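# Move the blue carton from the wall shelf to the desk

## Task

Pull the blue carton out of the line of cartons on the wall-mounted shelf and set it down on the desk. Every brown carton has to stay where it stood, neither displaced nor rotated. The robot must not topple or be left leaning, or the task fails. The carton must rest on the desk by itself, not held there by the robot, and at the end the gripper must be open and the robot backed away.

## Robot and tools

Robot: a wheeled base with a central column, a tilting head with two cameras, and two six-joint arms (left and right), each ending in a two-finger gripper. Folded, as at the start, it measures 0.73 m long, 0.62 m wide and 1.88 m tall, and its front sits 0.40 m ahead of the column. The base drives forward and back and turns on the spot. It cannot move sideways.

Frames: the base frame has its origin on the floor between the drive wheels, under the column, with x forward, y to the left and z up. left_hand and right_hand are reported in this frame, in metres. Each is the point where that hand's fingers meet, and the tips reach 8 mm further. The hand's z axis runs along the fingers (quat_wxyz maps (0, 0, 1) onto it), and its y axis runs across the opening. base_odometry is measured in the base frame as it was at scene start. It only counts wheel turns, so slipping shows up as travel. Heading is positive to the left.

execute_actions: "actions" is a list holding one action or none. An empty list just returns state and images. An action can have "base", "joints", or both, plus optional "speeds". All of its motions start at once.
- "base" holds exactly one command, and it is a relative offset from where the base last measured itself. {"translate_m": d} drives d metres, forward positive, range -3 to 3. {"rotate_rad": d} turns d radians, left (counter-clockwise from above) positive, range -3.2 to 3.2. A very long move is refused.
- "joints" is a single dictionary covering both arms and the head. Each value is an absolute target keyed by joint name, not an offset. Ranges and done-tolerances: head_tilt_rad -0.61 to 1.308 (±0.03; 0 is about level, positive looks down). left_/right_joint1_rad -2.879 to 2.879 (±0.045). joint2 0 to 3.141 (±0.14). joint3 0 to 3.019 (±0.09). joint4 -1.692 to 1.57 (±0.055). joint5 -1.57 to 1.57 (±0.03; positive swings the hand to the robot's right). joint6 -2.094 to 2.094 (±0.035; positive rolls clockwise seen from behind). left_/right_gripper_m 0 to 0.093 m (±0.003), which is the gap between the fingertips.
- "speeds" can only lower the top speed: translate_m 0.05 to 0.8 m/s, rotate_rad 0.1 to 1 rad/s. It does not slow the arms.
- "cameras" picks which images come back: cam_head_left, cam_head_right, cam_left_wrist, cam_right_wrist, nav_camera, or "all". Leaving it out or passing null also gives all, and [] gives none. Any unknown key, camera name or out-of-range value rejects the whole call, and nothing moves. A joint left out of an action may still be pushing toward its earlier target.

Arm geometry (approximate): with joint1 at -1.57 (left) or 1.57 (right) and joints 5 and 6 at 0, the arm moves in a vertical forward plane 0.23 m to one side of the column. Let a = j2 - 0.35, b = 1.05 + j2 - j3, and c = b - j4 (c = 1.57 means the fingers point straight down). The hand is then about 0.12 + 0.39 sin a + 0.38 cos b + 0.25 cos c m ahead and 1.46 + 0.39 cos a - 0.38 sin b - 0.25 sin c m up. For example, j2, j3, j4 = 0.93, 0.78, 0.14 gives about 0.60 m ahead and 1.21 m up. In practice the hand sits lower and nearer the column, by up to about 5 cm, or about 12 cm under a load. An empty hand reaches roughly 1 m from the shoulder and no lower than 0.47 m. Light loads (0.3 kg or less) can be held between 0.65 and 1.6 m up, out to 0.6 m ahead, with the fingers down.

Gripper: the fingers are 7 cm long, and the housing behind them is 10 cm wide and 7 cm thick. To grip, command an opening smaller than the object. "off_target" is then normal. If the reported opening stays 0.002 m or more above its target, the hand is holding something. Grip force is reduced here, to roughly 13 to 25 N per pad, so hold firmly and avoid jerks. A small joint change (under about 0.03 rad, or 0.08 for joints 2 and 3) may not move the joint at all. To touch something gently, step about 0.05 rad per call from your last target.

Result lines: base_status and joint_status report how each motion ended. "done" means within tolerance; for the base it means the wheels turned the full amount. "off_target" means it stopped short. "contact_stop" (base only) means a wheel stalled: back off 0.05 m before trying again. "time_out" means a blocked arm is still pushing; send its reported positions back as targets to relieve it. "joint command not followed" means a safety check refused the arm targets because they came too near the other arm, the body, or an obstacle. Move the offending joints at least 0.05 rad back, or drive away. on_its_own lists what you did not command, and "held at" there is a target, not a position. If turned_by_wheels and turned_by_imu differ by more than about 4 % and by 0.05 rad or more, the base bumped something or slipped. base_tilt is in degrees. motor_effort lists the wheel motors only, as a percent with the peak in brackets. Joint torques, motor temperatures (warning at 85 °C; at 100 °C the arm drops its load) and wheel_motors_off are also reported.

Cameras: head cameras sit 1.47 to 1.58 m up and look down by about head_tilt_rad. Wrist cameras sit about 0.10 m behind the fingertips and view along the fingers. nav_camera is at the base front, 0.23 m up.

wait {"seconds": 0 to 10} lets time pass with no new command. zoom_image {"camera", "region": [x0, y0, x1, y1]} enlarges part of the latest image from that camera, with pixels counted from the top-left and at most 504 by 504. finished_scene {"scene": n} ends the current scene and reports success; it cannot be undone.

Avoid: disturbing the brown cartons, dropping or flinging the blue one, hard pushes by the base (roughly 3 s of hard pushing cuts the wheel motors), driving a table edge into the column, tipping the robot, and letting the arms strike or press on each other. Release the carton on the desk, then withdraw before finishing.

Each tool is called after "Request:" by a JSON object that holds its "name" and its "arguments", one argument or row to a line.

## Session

Request:
{"name": "execute_actions", "arguments": {
  "actions": []
}}

Scene clock: 0.00 s.
Joint torques (N m, as the arm reports them, + toward a larger angle): no reading
Motor temperatures (°C, as the motors report them): left_arm=[31 33 34 33 33 32] | right_arm=[33 37 35 31 35 33]
base_odometry: x=+0.000 y=+0.000 heading=+0.000 (m, m, rad; odometry frame)
turned_by_wheels: +0.000 (rad since the last result)
turned_by_imu: +0.000 (rad since the last result)
base_tilt: forward=+0.4 right=+0.4 (deg)
base_status: not commanded
joint_positions: head_tilt_rad=+0.858 left_joint1_rad=-1.579 left_joint2_rad=+0.914 left_joint3_rad=+0.388 left_joint4_rad=-0.973 left_joint5_rad=+0.010 left_joint6_rad=+0.008 left_gripper_m=+0.095 right_joint1_rad=+1.600 right_joint2_rad=+0.888 right_joint3_rad=+0.432 right_joint4_rad=-0.968 right_joint5_rad=-0.027 right_joint6_rad=+0.099 right_gripper_m=+0.094
joint_status: not commanded
wheel_motors_off: 0
motor_effort: left_wheel=+4 right_wheel=+3 (%)
left_hand: x=+0.1267 y=+0.2213 z=+1.2608 quat_wxyz=(+0.468, -0.005, -0.884, +0.008) (m; base frame)
right_hand: x=+0.1551 y=-0.2146 z=+1.2525 quat_wxyz=(+0.436, -0.038, -0.899, +0.001) (m; base frame)
pictures: cam_head_left, cam_head_right, cam_left_wrist, cam_right_wrist, nav_camera
Images, in order (width x height): cam_head_left 504x504, cam_head_right 504x504, cam_left_wrist 504x504, cam_right_wrist 504x504, nav_camera 504x504.

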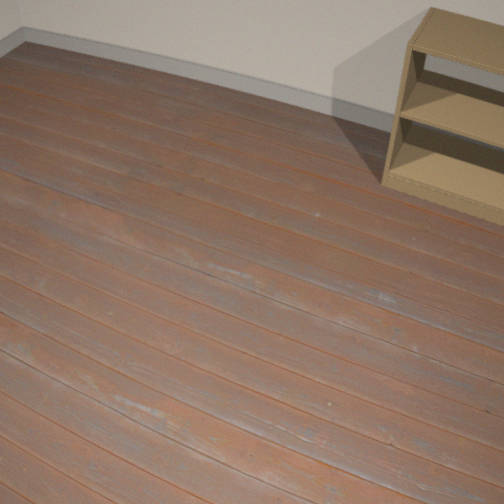

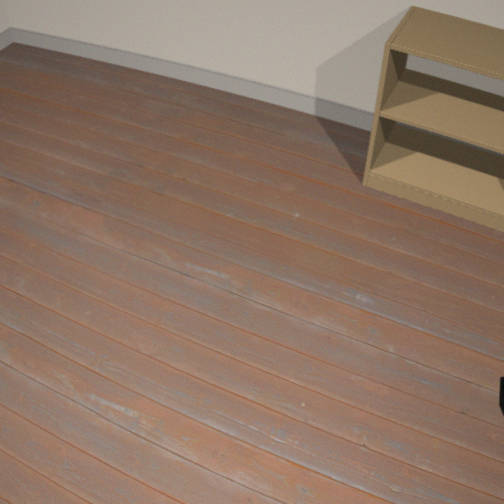

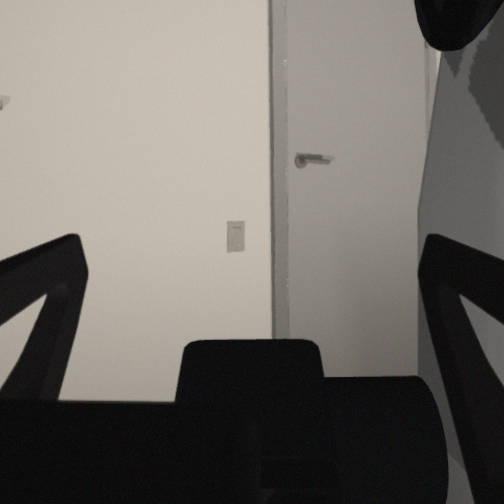

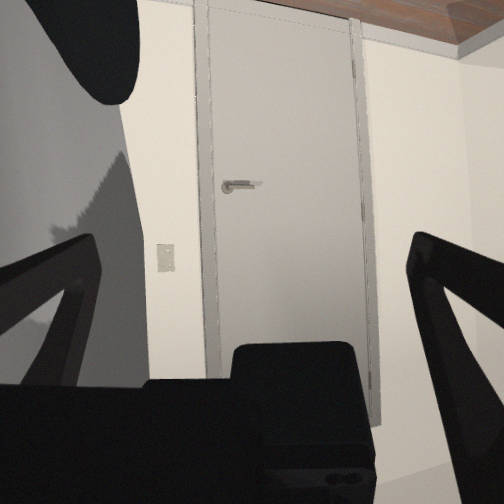

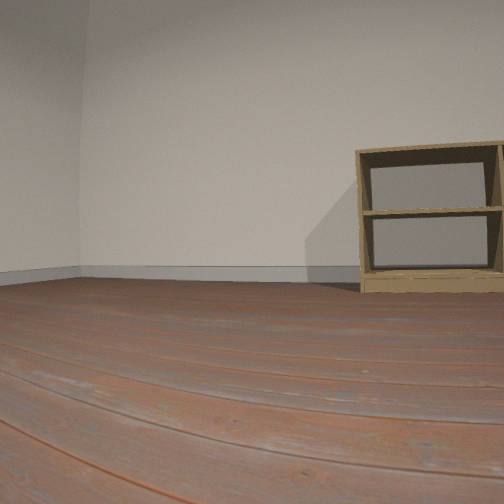

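Request:
{"name": "execute_actions", "arguments": {
  "actions": [
    {"base": {"rotate_rad": 1.11}, "joints": {"head_tilt_rad": 0.37}}
  ]
}}

Scene clock: 17.83 s.
Joint torques (N m, as the arm reports them, + toward a larger angle): left_arm=[-1.46 -7.48 -1.53 -1.34 -0.18  0.07] | right_arm=[ 0.04 -8.12 -0.36 -0.8  -0.14  0.01]
Motor temperatures (°C, as the motors report them): left_arm=[31 33 34 33 33 32] | right_arm=[33 38 35 31 35 33]
base_odometry: x=+0.000 y=+0.000 heading=+1.108 (m, m, rad; odometry frame)
turned_by_wheels: +1.108 (rad since the last result)
turned_by_imu: +1.106 (rad since the last result)
base_tilt: forward=+0.4 right=+0.4 (deg)
base_status: done
joint_positions: head_tilt_rad=+0.389 left_joint1_rad=-1.579 left_joint2_rad=+0.914 left_joint3_rad=+0.388 left_joint4_rad=-0.973 left_joint5_rad=+0.010 left_joint6_rad=+0.008 left_gripper_m=+0.095 right_joint1_rad=+1.600 right_joint2_rad=+0.888 right_joint3_rad=+0.432 right_joint4_rad=-0.968 right_joint5_rad=-0.027 right_joint6_rad=+0.099 right_gripper_m=+0.094
joint_status: all done
wheel_motors_off: 0
motor_effort: left_wheel=-7(42) right_wheel=+8(40) (%)
left_hand: x=+0.1265 y=+0.2213 z=+1.2609 quat_wxyz=(+0.468, -0.005, -0.884, +0.008) (m; base frame)
right_hand: x=+0.1551 y=-0.2146 z=+1.2525 quat_wxyz=(+0.436, -0.038, -0.899, +0.001) (m; base frame)
pictures: cam_head_left, cam_head_right, cam_left_wrist, cam_right_wrist, nav_camera
Images, in order (width x height): cam_head_left 504x504, cam_head_right 504x504, cam_left_wrist 504x504, cam_right_wrist 504x504, nav_camera 504x504.

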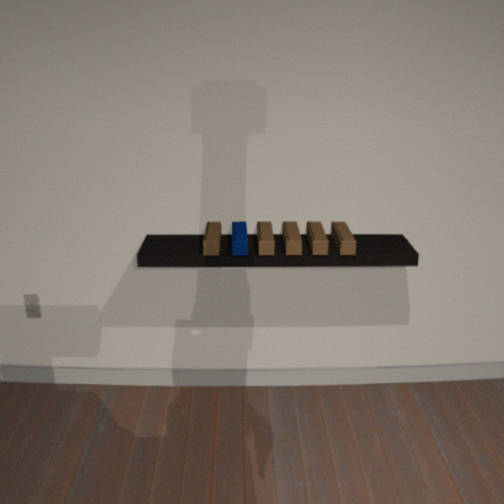

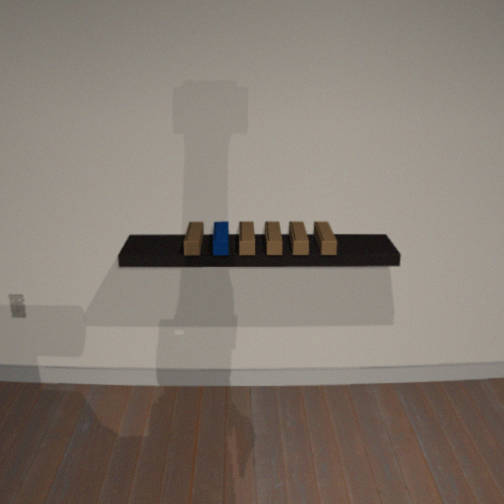

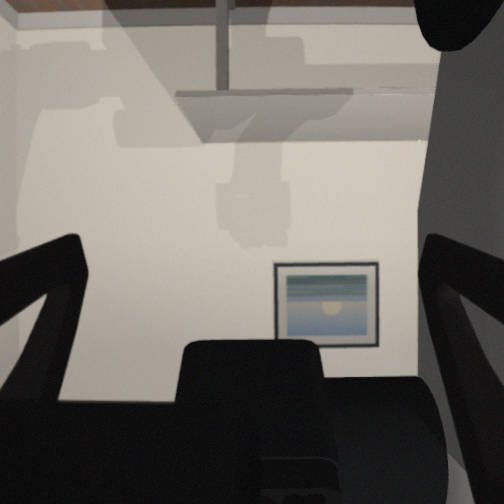

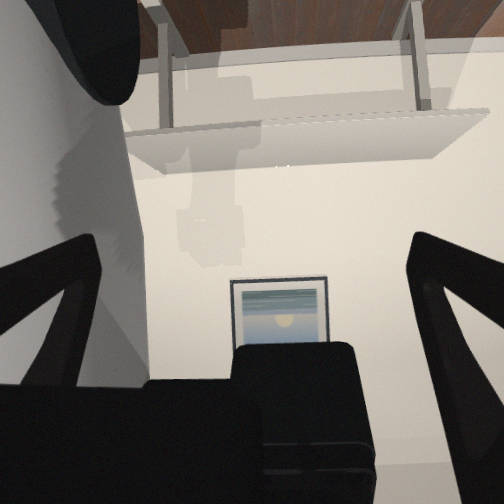

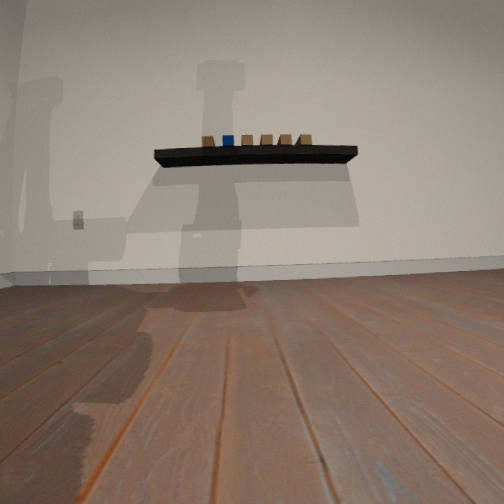

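Request:
{"name": "zoom_image", "arguments": {
  "camera": "cam_head_left",
  "region": [190, 210, 370, 280]
}}

Request:
{"name": "zoom_image", "arguments": {
  "camera": "cam_head_right",
  "region": [170, 210, 350, 280]
}}

Request:
{"name": "zoom_image", "arguments": {
  "camera": "nav_camera",
  "region": [140, 120, 370, 180]
}}

Region (190, 210, 370, 280) of cam_head_left's 504x504 image, scaled by 2.800, with more detail than that image has.

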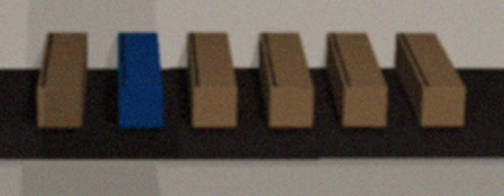

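Region (170, 210, 350, 280) of cam_head_right's 504x504 image, scaled by 2.800, with more detail than that image has.

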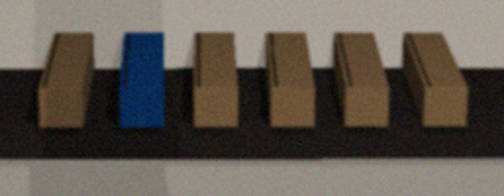

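Region (140, 120, 370, 180) of nav_camera's 504x504 image, scaled by 2.191, with more detail than that image has; it fills the top 131 rows of this view, and the rest is white.

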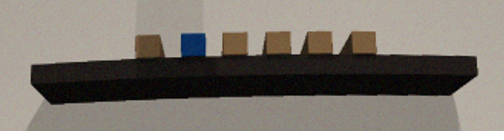

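Request:
{"name": "execute_actions", "arguments": {
  "actions": [
    {"base": {"rotate_rad": 0.134}, "joints": {"head_tilt_rad": 0.95, "right_joint1_rad": 1.555, "right_joint2_rad": 1.79, "right_joint3_rad": 1.255, "right_joint4_rad": 0.235, "right_joint5_rad": 0.0, "right_joint6_rad": 0.1, "right_gripper_m": 0.082}}
  ],
  "cameras": []
}}

Request:
{"name": "execute_actions", "arguments": {
  "actions": [
    {"base": {"translate_m": 1.78}}
  ],
  "cameras": ["cam_head_left", "cam_head_right", "cam_right_wrist", "nav_camera"]
}}

Scene clock: 101.83 s.
Joint torques (N m, as the arm reports them, + toward a larger angle): left_arm=[-1.49 -7.27 -1.33 -1.45 -0.13  0.06] | right_arm=[ -0.45 -17.05   0.8    1.64  -0.05   0.01]
Motor temperatures (°C, as the motors report them): left_arm=[31 33 34 34 33 32] | right_arm=[33 37 35 31 35 33]
base_odometry: x=+0.000 y=+0.000 heading=+1.240 (m, m, rad; odometry frame)
turned_by_wheels: +0.132 (rad since the last result)
turned_by_imu: +0.132 (rad since the last result)
base_tilt: forward=+0.4 right=+0.4 (deg)
base_status: done
joint_positions: head_tilt_rad=+0.950 left_joint1_rad=-1.579 left_joint2_rad=+0.914 left_joint3_rad=+0.388 left_joint4_rad=-0.973 left_joint5_rad=+0.010 left_joint6_rad=+0.008 left_gripper_m=+0.095 right_joint1_rad=+1.555 right_joint2_rad=+1.789 right_joint3_rad=+1.252 right_joint4_rad=+0.222 right_joint5_rad=-0.002 right_joint6_rad=+0.099 right_gripper_m=+0.082
joint_status: all done
wheel_motors_off: 0
motor_effort: left_wheel=-9(32) right_wheel=+10(35) (%)
left_hand: x=+0.1265 y=+0.2213 z=+1.2609 quat_wxyz=(+0.468, -0.005, -0.884, +0.008) (m; base frame)
right_hand: x=+0.5514 y=-0.2367 z=+0.8829 quat_wxyz=(-0.105, -0.052, -0.993, +0.001) (m; base frame)
pictures: none
No camera images: the call's "cameras" was empty. Leave "cameras" out to get every camera's image.

Scene clock: 105.97 s.
Joint torques (N m, as the arm reports them, + toward a larger angle): left_arm=[-0.89 -7.12 -1.59 -1.44 -0.1   0.02] | right_arm=[ -0.71 -17.35   0.65   1.64  -0.05   0.01]
Motor temperatures (°C, as the motors report them): left_arm=[31 33 34 34 33 32] | right_arm=[33 38 35 31 35 33]
base_odometry: x=+0.578 y=+1.683 heading=+1.240 (m, m, rad; odometry frame)
turned_by_wheels: +0.000 (rad since the last result)
turned_by_imu: +0.003 (rad since the last result)
base_tilt: forward=+0.4 right=+0.4 (deg)
base_status: done
joint_positions: head_tilt_rad=+0.951 left_joint1_rad=-1.579 left_joint2_rad=+0.914 left_joint3_rad=+0.390 left_joint4_rad=-0.973 left_joint5_rad=+0.010 left_joint6_rad=+0.008 left_gripper_m=+0.095 right_joint1_rad=+1.555 right_joint2_rad=+1.789 right_joint3_rad=+1.255 right_joint4_rad=+0.222 right_joint5_rad=-0.002 right_joint6_rad=+0.099 right_gripper_m=+0.082
joint_status: not commanded
wheel_motors_off: 0
motor_effort: left_wheel=-1(46) right_wheel=+0(63) (%)
left_hand: x=+0.1273 y=+0.2213 z=+1.2605 quat_wxyz=(+0.468, -0.005, -0.884, +0.008) (m; base frame)
right_hand: x=+0.5531 y=-0.2367 z=+0.8830 quat_wxyz=(-0.106, -0.052, -0.993, +0.001) (m; base frame)
pictures: cam_head_left, cam_head_right, cam_right_wrist, nav_camera
Images, in order (width x height): cam_head_left 504x504, cam_head_right 504x504, cam_right_wrist 504x504, nav_camera 504x504.

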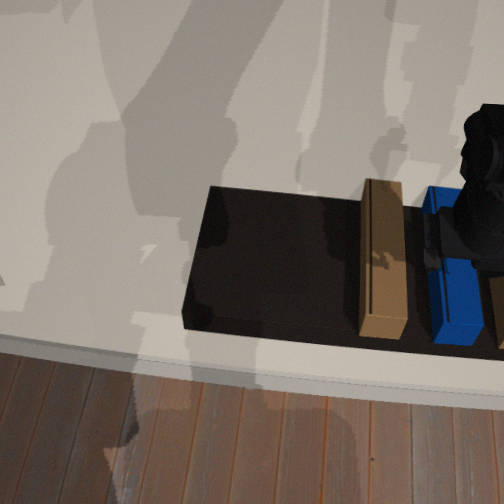

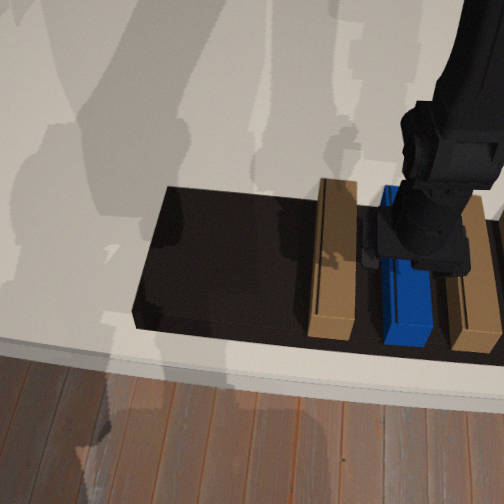

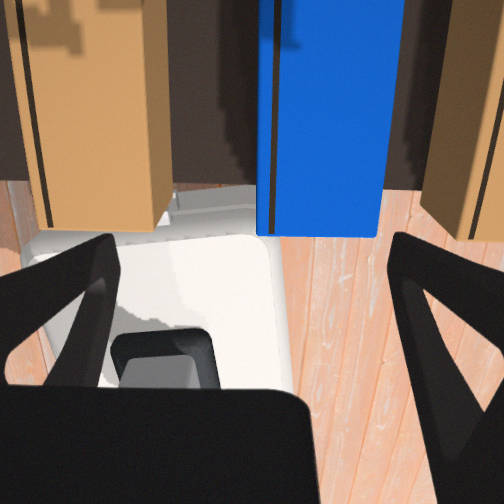

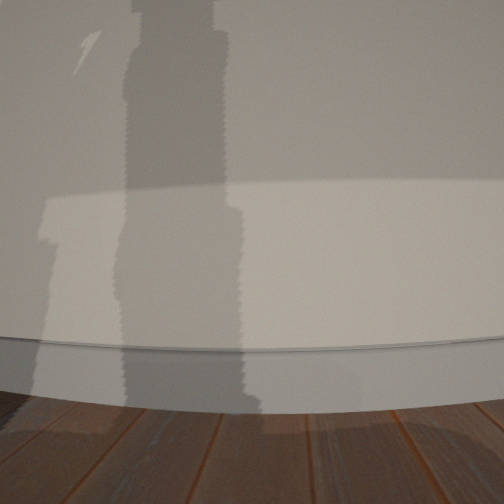

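Request:
{"name": "execute_actions", "arguments": {
  "actions": [
    {"base": {"rotate_rad": -0.066}, "joints": {"head_tilt_rad": 1.0, "right_joint6_rad": 0.048, "right_gripper_m": 0.08}}
  ],
  "cameras": []
}}

Request:
{"name": "execute_actions", "arguments": {
  "actions": [
    {"base": {"translate_m": 0.114}, "joints": {"right_joint2_rad": 1.94, "right_joint3_rad": 1.388, "right_joint4_rad": 0.24}, "speeds": {"translate_m": 0.2}}
  ],
  "cameras": ["cam_head_left", "cam_head_right", "cam_right_wrist"]
}}

Scene clock: 140.43 s.
Joint torques (N m, as the arm reports them, + toward a larger angle): left_arm=[-1.28 -6.74 -1.53 -1.36 -0.13  0.06] | right_arm=[ -0.51 -17.14   0.65   1.65  -0.06  -0.08]
Motor temperatures (°C, as the motors report them): left_arm=[31 34 34 34 33 32] | right_arm=[33 39 35 31 35 33]
base_odometry: x=+0.578 y=+1.684 heading=+1.176 (m, m, rad; odometry frame)
turned_by_wheels: -0.064 (rad since the last result)
turned_by_imu: -0.063 (rad since the last result)
base_tilt: forward=+0.4 right=+0.4 (deg)
base_status: done
joint_positions: head_tilt_rad=+1.000 left_joint1_rad=-1.579 left_joint2_rad=+0.914 left_joint3_rad=+0.390 left_joint4_rad=-0.973 left_joint5_rad=+0.010 left_joint6_rad=+0.008 left_gripper_m=+0.095 right_joint1_rad=+1.552 right_joint2_rad=+1.789 right_joint3_rad=+1.255 right_joint4_rad=+0.222 right_joint5_rad=-0.002 right_joint6_rad=+0.054 right_gripper_m=+0.080
joint_status: all done
wheel_motors_off: 0
motor_effort: left_wheel=+4(30) right_wheel=-1(38) (%)
left_hand: x=+0.1273 y=+0.2213 z=+1.2605 quat_wxyz=(+0.468, -0.005, -0.884, +0.008) (m; base frame)
right_hand: x=+0.5530 y=-0.2387 z=+0.8831 quat_wxyz=(-0.106, -0.030, -0.994, +0.005) (m; base frame)
pictures: none
No camera images: the call's "cameras" was empty. Leave "cameras" out to get every camera's image.

Scene clock: 141.90 s.
Joint torques (N m, as the arm reports them, + toward a larger angle): left_arm=[-0.23 -6.57 -1.45 -1.41 -0.11  0.07] | right_arm=[ -0.45 -16.91   0.4    1.66  -0.05  -0.07]
Motor temperatures (°C, as the motors report them): left_arm=[31 34 34 34 33 32] | right_arm=[33 39 35 31 35 33]
base_odometry: x=+0.622 y=+1.789 heading=+1.175 (m, m, rad; odometry frame)
turned_by_wheels: -0.001 (rad since the last result)
turned_by_imu: -0.001 (rad since the last result)
base_tilt: forward=+0.4 right=+0.4 (deg)
base_status: done
joint_positions: head_tilt_rad=+1.001 left_joint1_rad=-1.579 left_joint2_rad=+0.914 left_joint3_rad=+0.389 left_joint4_rad=-0.973 left_joint5_rad=+0.010 left_joint6_rad=+0.008 left_gripper_m=+0.095 right_joint1_rad=+1.554 right_joint2_rad=+1.933 right_joint3_rad=+1.390 right_joint4_rad=+0.228 right_joint5_rad=-0.002 right_joint6_rad=+0.054 right_gripper_m=+0.080
joint_status: all done
wheel_motors_off: 0
motor_effort: left_wheel=+0(36) right_wheel=+0(59) (%)
left_hand: x=+0.1271 y=+0.2213 z=+1.2606 quat_wxyz=(+0.468, -0.005, -0.884, +0.008) (m; base frame)
right_hand: x=+0.5519 y=-0.2386 z=+0.8275 quat_wxyz=(-0.104, -0.030, -0.994, +0.004) (m; base frame)
pictures: cam_head_left, cam_head_right, cam_right_wrist
Images, in order (width x height): cam_head_left 504x504, cam_head_right 504x504, cam_right_wrist 504x504.

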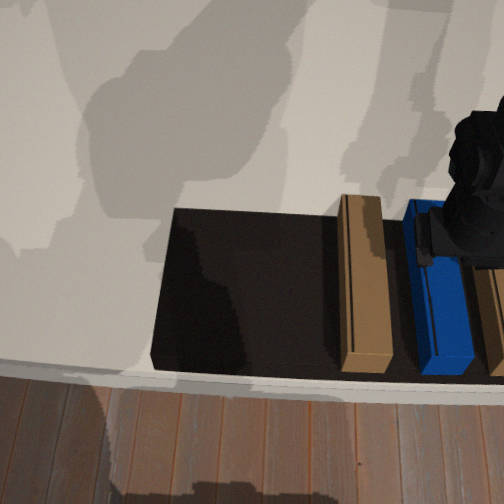

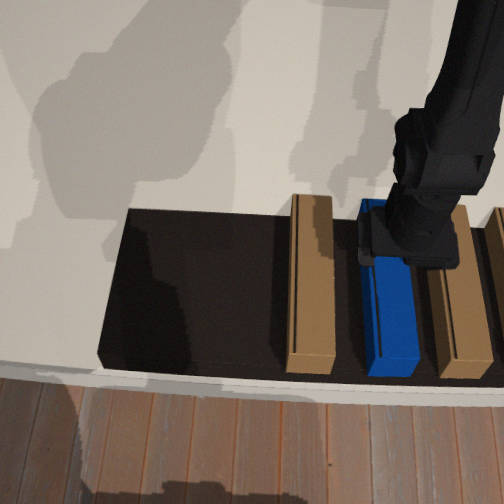

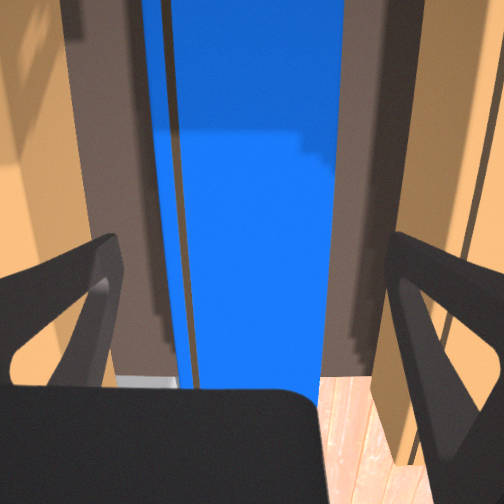

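Request:
{"name": "execute_actions", "arguments": {
  "actions": [
    {"joints": {"right_joint2_rad": 2.115, "right_joint3_rad": 1.597, "right_joint4_rad": 0.215, "right_gripper_m": 0.078}}
  ],
  "cameras": ["cam_head_right", "cam_right_wrist"]
}}

Scene clock: 171.20 s.
Joint torques (N m, as the arm reports them, + toward a larger angle): left_arm=[-1.46 -6.63 -1.53 -1.33 -0.11  0.04] | right_arm=[ -0.76 -17.15   1.07   0.93  -0.05  -0.08]
Motor temperatures (°C, as the motors report them): left_arm=[31 34 34 34 33 32] | right_arm=[33 39 35 31 35 33]
base_odometry: x=+0.622 y=+1.789 heading=+1.175 (m, m, rad; odometry frame)
turned_by_wheels: +0.000 (rad since the last result)
turned_by_imu: +0.001 (rad since the last result)
base_tilt: forward=+0.4 right=+0.4 (deg)
base_status: not commanded
joint_positions: head_tilt_rad=+1.001 left_joint1_rad=-1.579 left_joint2_rad=+0.914 left_joint3_rad=+0.389 left_joint4_rad=-0.973 left_joint5_rad=+0.010 left_joint6_rad=+0.008 left_gripper_m=+0.095 right_joint1_rad=+1.554 right_joint2_rad=+2.110 right_joint3_rad=+1.593 right_joint4_rad=+0.222 right_joint5_rad=-0.002 right_joint6_rad=+0.054 right_gripper_m=+0.078
joint_status: all done
wheel_motors_off: 0
motor_effort: left_wheel=-1(0) right_wheel=+2(2) (%)
left_hand: x=+0.1271 y=+0.2213 z=+1.2606 quat_wxyz=(+0.468, -0.005, -0.884, +0.008) (m; base frame)
right_hand: x=+0.5600 y=-0.2397 z=+0.7611 quat_wxyz=(-0.115, -0.030, -0.993, +0.004) (m; base frame)
pictures: cam_head_right, cam_right_wrist
Images, in order (width x height): cam_head_right 504x504, cam_right_wrist 504x504.

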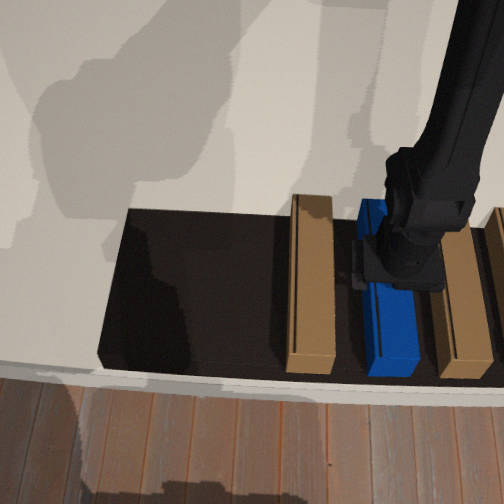

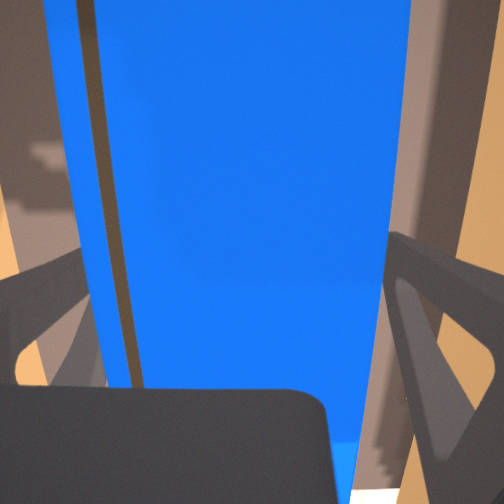

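Request:
{"name": "execute_actions", "arguments": {
  "actions": [
    {"joints": {"right_gripper_m": 0.0}}
  ],
  "cameras": ["cam_right_wrist"]
}}

Request:
{"name": "execute_actions", "arguments": {
  "actions": [
    {"joints": {"right_joint2_rad": 2.02, "right_joint3_rad": 1.5, "right_joint4_rad": 0.238}}
  ],
  "cameras": ["cam_head_right", "cam_right_wrist"]
}}

Scene clock: 190.20 s.
Joint torques (N m, as the arm reports them, + toward a larger angle): left_arm=[-1.12 -6.74 -1.61 -1.46 -0.09  0.05] | right_arm=[ -0.6  -16.97   1.02   0.94  -0.07  -0.08]
Motor temperatures (°C, as the motors report them): left_arm=[31 34 34 34 33 32] | right_arm=[33 39 35 31 35 33]
base_odometry: x=+0.622 y=+1.789 heading=+1.175 (m, m, rad; odometry frame)
turned_by_wheels: +0.000 (rad since the last result)
turned_by_imu: +0.001 (rad since the last result)
base_tilt: forward=+0.4 right=+0.4 (deg)
base_status: not commanded
joint_positions: head_tilt_rad=+1.001 left_joint1_rad=-1.579 left_joint2_rad=+0.914 left_joint3_rad=+0.389 left_joint4_rad=-0.973 left_joint5_rad=+0.010 left_joint6_rad=+0.008 left_gripper_m=+0.095 right_joint1_rad=+1.554 right_joint2_rad=+2.110 right_joint3_rad=+1.593 right_joint4_rad=+0.222 right_joint5_rad=-0.001 right_joint6_rad=+0.054 right_gripper_m=+0.060
joint_status: right_gripper_m off_target (ended at +0.060, target +0.000)
wheel_motors_off: 0
motor_effort: left_wheel=+1(0) right_wheel=+2(2) (%)
left_hand: x=+0.1271 y=+0.2213 z=+1.2606 quat_wxyz=(+0.468, -0.005, -0.884, +0.008) (m; base frame)
right_hand: x=+0.5600 y=-0.2398 z=+0.7611 quat_wxyz=(-0.115, -0.030, -0.993, +0.004) (m; base frame)
pictures: cam_right_wrist
Images, in order (width x height): cam_right_wrist 504x504.

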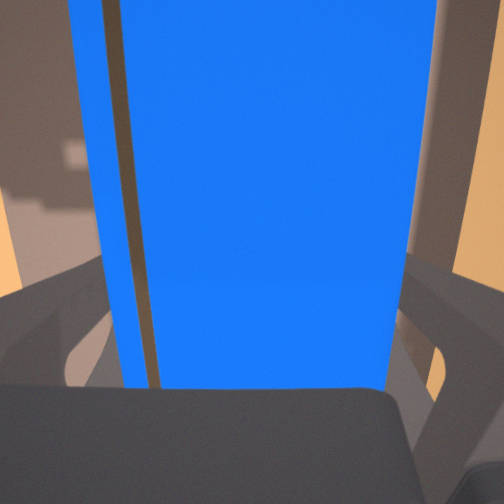

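Scene clock: 191.03 s.
Joint torques (N m, as the arm reports them, + toward a larger angle): left_arm=[-0.84 -6.66 -1.39 -1.35 -0.11  0.04] | right_arm=[ -0.65 -19.18   0.7    1.54  -0.07  -0.08]
Motor temperatures (°C, as the motors report them): left_arm=[31 34 34 34 33 32] | right_arm=[33 39 35 31 35 33]
base_odometry: x=+0.622 y=+1.789 heading=+1.175 (m, m, rad; odometry frame)
turned_by_wheels: +0.000 (rad since the last result)
turned_by_imu: +0.000 (rad since the last result)
base_tilt: forward=+0.5 right=+0.3 (deg)
base_status: not commanded
joint_positions: head_tilt_rad=+1.001 left_joint1_rad=-1.579 left_joint2_rad=+0.914 left_joint3_rad=+0.389 left_joint4_rad=-0.973 left_joint5_rad=+0.010 left_joint6_rad=+0.008 left_gripper_m=+0.095 right_joint1_rad=+1.554 right_joint2_rad=+2.044 right_joint3_rad=+1.496 right_joint4_rad=+0.228 right_joint5_rad=-0.001 right_joint6_rad=+0.054 right_gripper_m=+0.060
joint_status: all done
wheel_motors_off: 0
motor_effort: left_wheel=-1(1) right_wheel=+2(2) (%)
left_hand: x=+0.1271 y=+0.2213 z=+1.2606 quat_wxyz=(+0.468, -0.005, -0.884, +0.008) (m; base frame)
right_hand: x=+0.5457 y=-0.2393 z=+0.7847 quat_wxyz=(-0.102, -0.030, -0.994, +0.004) (m; base frame)
pictures: cam_head_right, cam_right_wrist
Images, in order (width x height): cam_head_right 504x504, cam_right_wrist 504x504.

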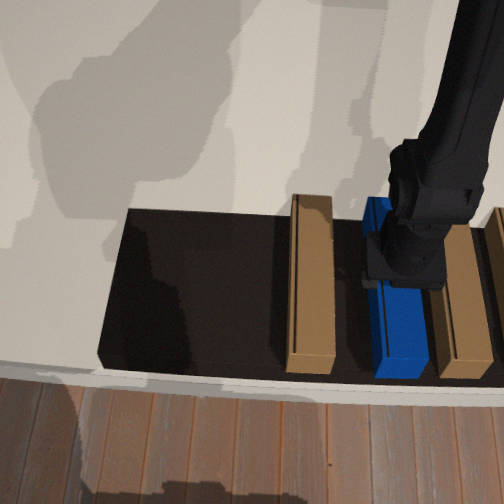

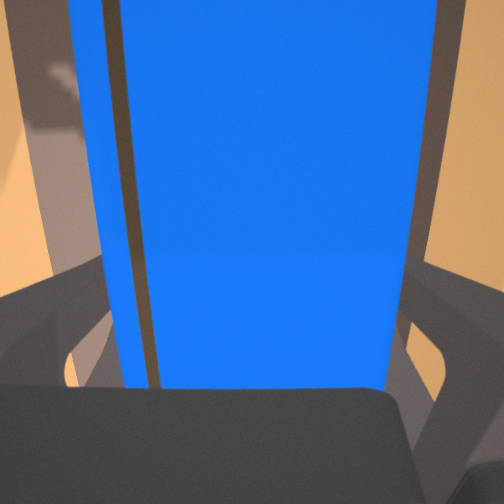

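Request:
{"name": "execute_actions", "arguments": {
  "actions": [
    {"joints": {"right_joint2_rad": 1.875, "right_joint3_rad": 1.322, "right_joint4_rad": 0.265}}
  ],
  "cameras": ["cam_head_right", "cam_right_wrist"]
}}

Scene clock: 201.83 s.
Joint torques (N m, as the arm reports them, + toward a larger angle): left_arm=[-1.12 -7.02 -1.6  -1.42 -0.08  0.05] | right_arm=[ -0.52 -17.49   0.24   1.61  -0.07  -0.08]
Motor temperatures (°C, as the motors report them): left_arm=[31 34 34 34 33 32] | right_arm=[33 39 35 31 35 33]
base_odometry: x=+0.622 y=+1.789 heading=+1.175 (m, m, rad; odometry frame)
turned_by_wheels: +0.000 (rad since the last result)
turned_by_imu: +0.001 (rad since the last result)
base_tilt: forward=+0.4 right=+0.4 (deg)
base_status: not commanded
joint_positions: head_tilt_rad=+1.001 left_joint1_rad=-1.579 left_joint2_rad=+0.914 left_joint3_rad=+0.389 left_joint4_rad=-0.973 left_joint5_rad=+0.010 left_joint6_rad=+0.008 left_gripper_m=+0.095 right_joint1_rad=+1.554 right_joint2_rad=+1.879 right_joint3_rad=+1.325 right_joint4_rad=+0.253 right_joint5_rad=-0.001 right_joint6_rad=+0.054 right_gripper_m=+0.060
joint_status: all done
wheel_motors_off: 0
motor_effort: left_wheel=+0(4) right_wheel=+1(2) (%)
left_hand: x=+0.1271 y=+0.2213 z=+1.2606 quat_wxyz=(+0.468, -0.005, -0.884, +0.008) (m; base frame)
right_hand: x=+0.5512 y=-0.2384 z=+0.8494 quat_wxyz=(-0.112, -0.030, -0.993, +0.004) (m; base frame)
pictures: cam_head_right, cam_right_wrist
Images, in order (width x height): cam_head_right 504x504, cam_right_wrist 504x504.

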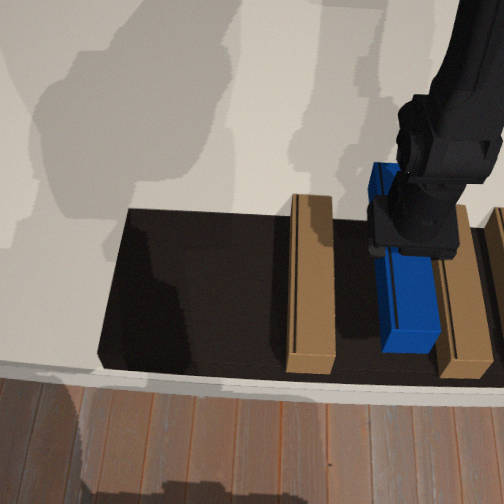

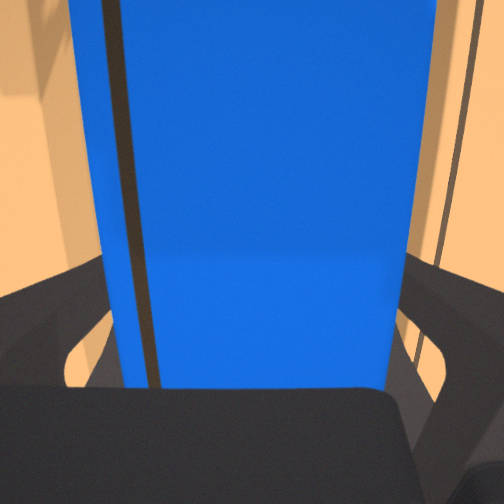

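Request:
{"name": "execute_actions", "arguments": {
  "actions": [
    {"base": {"translate_m": -1.5}, "joints": {"head_tilt_rad": 0.45}}
  ],
  "cameras": ["cam_head_left", "cam_right_wrist"]
}}

Request:
{"name": "execute_actions", "arguments": {
  "actions": [
    {"base": {"rotate_rad": -2.88}}
  ],
  "cameras": ["cam_head_left", "cam_head_right", "cam_right_wrist", "nav_camera"]
}}

Scene clock: 231.10 s.
Joint torques (N m, as the arm reports them, + toward a larger angle): left_arm=[-1.22 -7.08 -1.41 -1.32 -0.1   0.02] | right_arm=[ -0.71 -17.14   0.49   1.63  -0.07  -0.08]
Motor temperatures (°C, as the motors report them): left_arm=[31 34 34 34 33 32] | right_arm=[33 39 35 31 35 33]
base_odometry: x=+0.044 y=+0.405 heading=+1.175 (m, m, rad; odometry frame)
turned_by_wheels: +0.000 (rad since the last result)
turned_by_imu: -0.001 (rad since the last result)
base_tilt: forward=+0.4 right=+0.4 (deg)
base_status: done
joint_positions: head_tilt_rad=+0.468 left_joint1_rad=-1.579 left_joint2_rad=+0.914 left_joint3_rad=+0.386 left_joint4_rad=-0.973 left_joint5_rad=+0.010 left_joint6_rad=+0.008 left_gripper_m=+0.095 right_joint1_rad=+1.554 right_joint2_rad=+1.879 right_joint3_rad=+1.321 right_joint4_rad=+0.253 right_joint5_rad=-0.001 right_joint6_rad=+0.054 right_gripper_m=+0.060
joint_status: all done
wheel_motors_off: 0
motor_effort: left_wheel=-3(49) right_wheel=+0(63) (%)
left_hand: x=+0.1258 y=+0.2213 z=+1.2612 quat_wxyz=(+0.469, -0.005, -0.883, +0.008) (m; base frame)
right_hand: x=+0.5489 y=-0.2383 z=+0.8493 quat_wxyz=(-0.110, -0.030, -0.994, +0.004) (m; base frame)
pictures: cam_head_left, cam_right_wrist
Images, in order (width x height): cam_head_left 504x504, cam_right_wrist 504x504.

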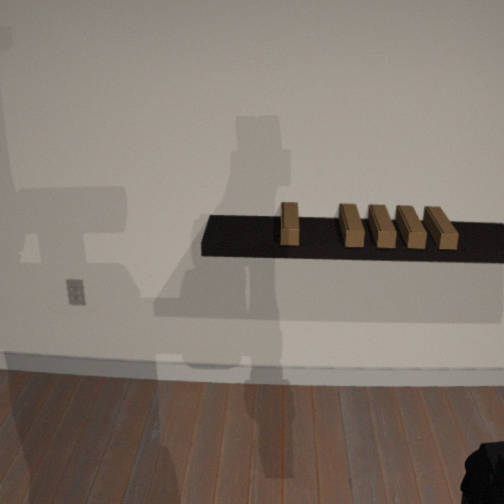

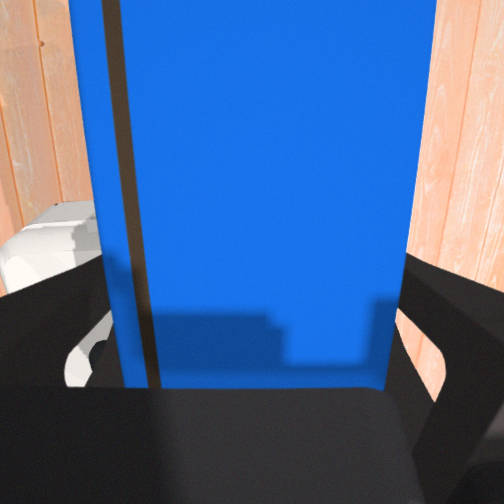

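Scene clock: 235.70 s.
Joint torques (N m, as the arm reports them, + toward a larger angle): left_arm=[-1.8  -7.05 -1.41 -1.41 -0.12  0.02] | right_arm=[ -0.24 -17.39   0.58   1.63  -0.06  -0.08]
Motor temperatures (°C, as the motors report them): left_arm=[31 34 34 34 33 32] | right_arm=[33 39 35 31 35 33]
base_odometry: x=+0.044 y=+0.405 heading=-1.703 (m, m, rad; odometry frame)
turned_by_wheels: -2.878 (rad since the last result)
turned_by_imu: -2.870 (rad since the last result)
base_tilt: forward=+0.4 right=+0.4 (deg)
base_status: done
joint_positions: head_tilt_rad=+0.468 left_joint1_rad=-1.579 left_joint2_rad=+0.914 left_joint3_rad=+0.388 left_joint4_rad=-0.973 left_joint5_rad=+0.010 left_joint6_rad=+0.008 left_gripper_m=+0.095 right_joint1_rad=+1.549 right_joint2_rad=+1.879 right_joint3_rad=+1.321 right_joint4_rad=+0.253 right_joint5_rad=-0.001 right_joint6_rad=+0.054 right_gripper_m=+0.060
joint_status: not commanded
wheel_motors_off: 0
motor_effort: left_wheel=+8(58) right_wheel=-8(53) (%)
left_hand: x=+0.1265 y=+0.2213 z=+1.2609 quat_wxyz=(+0.468, -0.005, -0.884, +0.008) (m; base frame)
right_hand: x=+0.5488 y=-0.2415 z=+0.8493 quat_wxyz=(-0.110, -0.031, -0.993, +0.006) (m; base frame)
pictures: cam_head_left, cam_head_right, cam_right_wrist, nav_camera
Images, in order (width x height): cam_head_left 504x504, cam_head_right 504x504, cam_right_wrist 504x504, nav_camera 504x504.

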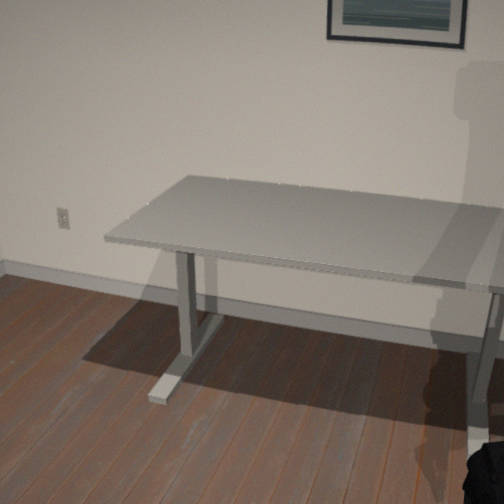

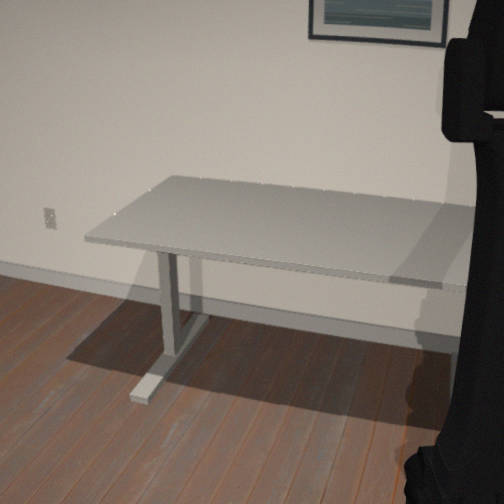

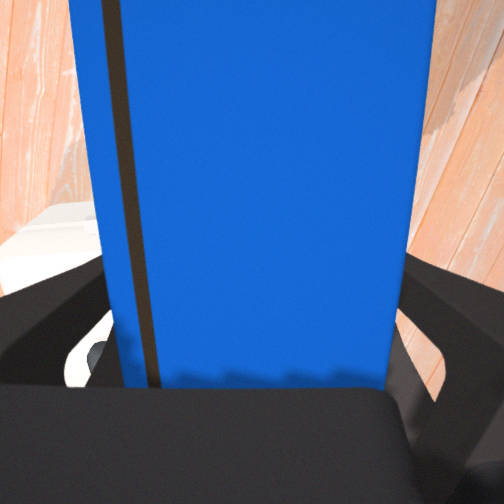

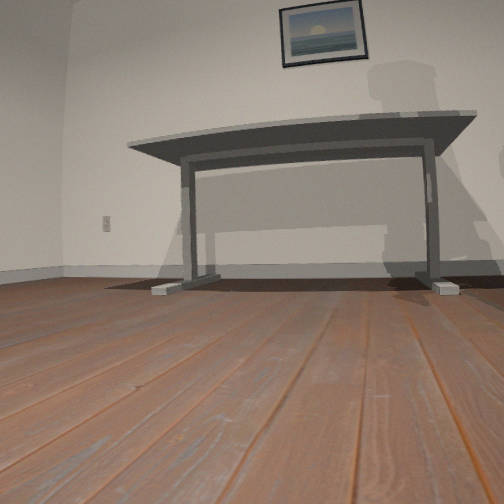

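Request:
{"name": "execute_actions", "arguments": {
  "actions": [
    {"base": {"translate_m": 1.6}, "joints": {"head_tilt_rad": 0.95, "right_joint2_rad": 2.0, "right_joint3_rad": 1.462, "right_joint4_rad": 0.243}}
  ],
  "cameras": ["cam_head_left", "cam_head_right", "cam_right_wrist"]
}}

Scene clock: 262.90 s.
Joint torques (N m, as the arm reports them, + toward a larger angle): left_arm=[-1.43 -6.99 -1.61 -1.45 -0.14  0.05] | right_arm=[ -0.27 -17.34   0.54   1.04  -0.07  -0.08]
Motor temperatures (°C, as the motors report them): left_arm=[31 34 34 34 33 32] | right_arm=[33 40 35 31 35 33]
base_odometry: x=-0.167 y=-1.181 heading=-1.703 (m, m, rad; odometry frame)
turned_by_wheels: +0.000 (rad since the last result)
turned_by_imu: +0.002 (rad since the last result)
base_tilt: forward=+0.4 right=+0.4 (deg)
base_status: done
joint_positions: head_tilt_rad=+0.951 left_joint1_rad=-1.579 left_joint2_rad=+0.914 left_joint3_rad=+0.389 left_joint4_rad=-0.973 left_joint5_rad=+0.010 left_joint6_rad=+0.008 left_gripper_m=+0.095 right_joint1_rad=+1.549 right_joint2_rad=+1.999 right_joint3_rad=+1.463 right_joint4_rad=+0.247 right_joint5_rad=-0.001 right_joint6_rad=+0.054 right_gripper_m=+0.060
joint_status: all done
wheel_motors_off: 0
motor_effort: left_wheel=-2(65) right_wheel=+0(52) (%)
left_hand: x=+0.1271 y=+0.2213 z=+1.2606 quat_wxyz=(+0.468, -0.005, -0.884, +0.008) (m; base frame)
right_hand: x=+0.5594 y=-0.2425 z=+0.8036 quat_wxyz=(-0.117, -0.031, -0.993, +0.006) (m; base frame)
pictures: cam_head_left, cam_head_right, cam_right_wrist
Images, in order (width x height): cam_head_left 504x504, cam_head_right 504x504, cam_right_wrist 504x504.

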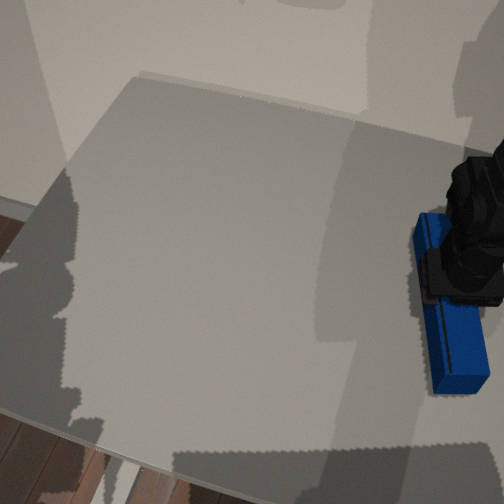

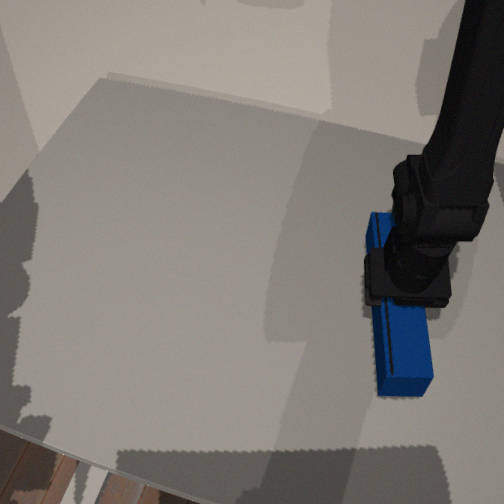

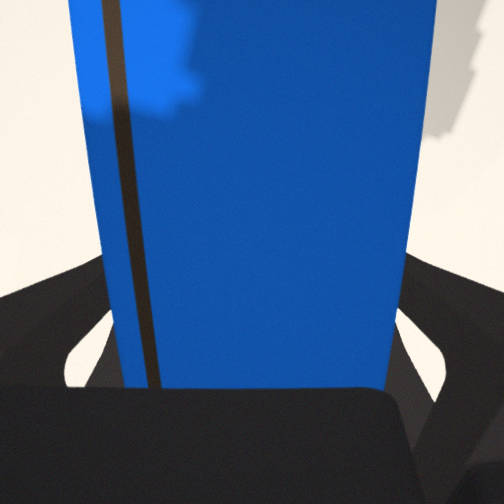

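Request:
{"name": "zoom_image", "arguments": {
  "camera": "cam_head_left",
  "region": [300, 320, 480, 420]
}}

Request:
{"name": "zoom_image", "arguments": {
  "camera": "cam_head_right",
  "region": [250, 320, 430, 420]
}}

Region (300, 320, 480, 420) of cam_head_left's 504x504 image, scaled by 2.800, with more detail than that image has.

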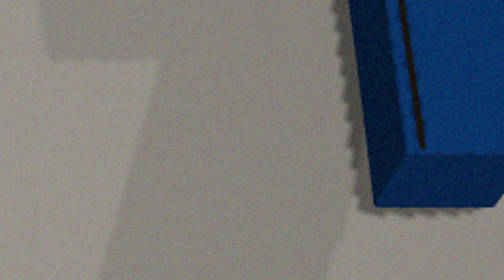

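Region (250, 320, 430, 420) of cam_head_right's 504x504 image, scaled by 2.800, with more detail than that image has.

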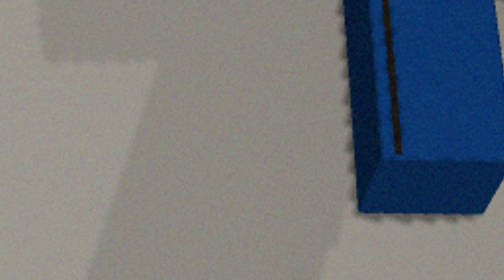

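Request:
{"name": "execute_actions", "arguments": {
  "actions": [
    {"joints": {"right_joint2_rad": 2.125, "right_joint3_rad": 1.603, "right_joint4_rad": 0.215}}
  ],
  "cameras": ["cam_right_wrist"]
}}

Scene clock: 305.63 s.
Joint torques (N m, as the arm reports them, + toward a larger angle): left_arm=[-1.26 -6.96 -1.49 -1.51 -0.14  0.06] | right_arm=[ -0.4  -16.7    0.74   0.89  -0.06  -0.08]
Motor temperatures (°C, as the motors report them): left_arm=[31 34 34 34 33 32] | right_arm=[33 40 35 31 35 33]
base_odometry: x=-0.167 y=-1.181 heading=-1.703 (m, m, rad; odometry frame)
turned_by_wheels: +0.000 (rad since the last result)
turned_by_imu: +0.001 (rad since the last result)
base_tilt: forward=+0.4 right=+0.4 (deg)
base_status: not commanded
joint_positions: head_tilt_rad=+0.951 left_joint1_rad=-1.579 left_joint2_rad=+0.914 left_joint3_rad=+0.389 left_joint4_rad=-0.973 left_joint5_rad=+0.010 left_joint6_rad=+0.008 left_gripper_m=+0.095 right_joint1_rad=+1.549 right_joint2_rad=+2.115 right_joint3_rad=+1.603 right_joint4_rad=+0.224 right_joint5_rad=-0.001 right_joint6_rad=+0.054 right_gripper_m=+0.060
joint_status: all done
wheel_motors_off: 0
motor_effort: left_wheel=+0(1) right_wheel=+0(1) (%)
left_hand: x=+0.1271 y=+0.2213 z=+1.2606 quat_wxyz=(+0.468, -0.005, -0.884, +0.008) (m; base frame)
right_hand: x=+0.5633 y=-0.2434 z=+0.7598 quat_wxyz=(-0.118, -0.031, -0.992, +0.006) (m; base frame)
pictures: cam_right_wrist
Images, in order (width x height): cam_right_wrist 504x504.

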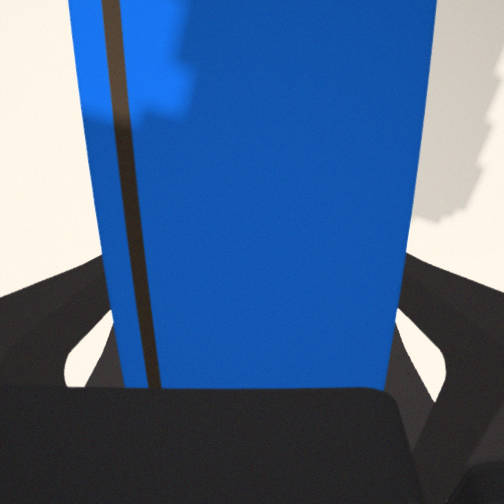

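Request:
{"name": "execute_actions", "arguments": {
  "actions": [
    {"joints": {"right_joint2_rad": 2.178, "right_joint3_rad": 1.65, "right_joint4_rad": 0.21}}
  ],
  "cameras": ["cam_head_right", "cam_right_wrist"]
}}

Scene clock: 314.40 s.
Joint torques (N m, as the arm reports them, + toward a larger angle): left_arm=[-0.92 -6.94 -1.76 -1.36 -0.06  0.07] | right_arm=[ -0.32 -15.76   0.83   0.86  -0.07  -0.07]
Motor temperatures (°C, as the motors report them): left_arm=[31 34 34 34 33 32] | right_arm=[33 40 35 31 35 33]
base_odometry: x=-0.167 y=-1.181 heading=-1.703 (m, m, rad; odometry frame)
turned_by_wheels: +0.000 (rad since the last result)
turned_by_imu: +0.001 (rad since the last result)
base_tilt: forward=+0.4 right=+0.4 (deg)
base_status: not commanded
joint_positions: head_tilt_rad=+0.951 left_joint1_rad=-1.579 left_joint2_rad=+0.914 left_joint3_rad=+0.389 left_joint4_rad=-0.973 left_joint5_rad=+0.010 left_joint6_rad=+0.008 left_gripper_m=+0.095 right_joint1_rad=+1.549 right_joint2_rad=+2.159 right_joint3_rad=+1.650 right_joint4_rad=+0.220 right_joint5_rad=-0.001 right_joint6_rad=+0.054 right_gripper_m=+0.060
joint_status: all done
wheel_motors_off: 0
motor_effort: left_wheel=-1(1) right_wheel=+0(1) (%)
left_hand: x=+0.1271 y=+0.2213 z=+1.2606 quat_wxyz=(+0.468, -0.005, -0.884, +0.008) (m; base frame)
right_hand: x=+0.5601 y=-0.2436 z=+0.7432 quat_wxyz=(-0.117, -0.031, -0.993, +0.006) (m; base frame)
pictures: cam_head_right, cam_right_wrist
Images, in order (width x height): cam_head_right 504x504, cam_right_wrist 504x504.

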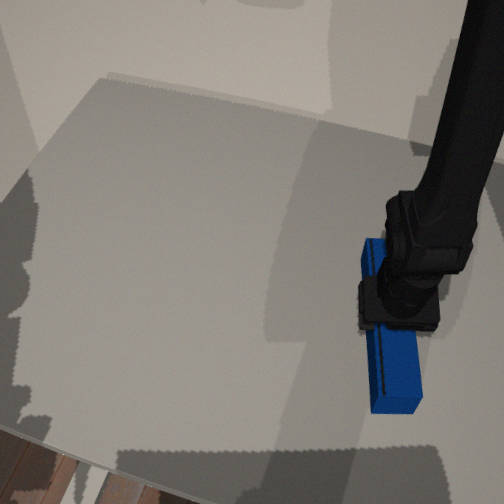

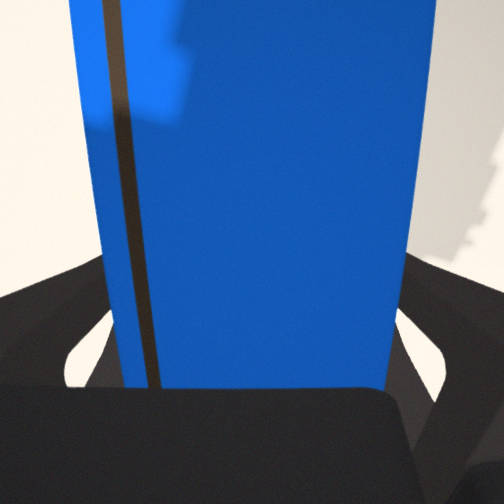

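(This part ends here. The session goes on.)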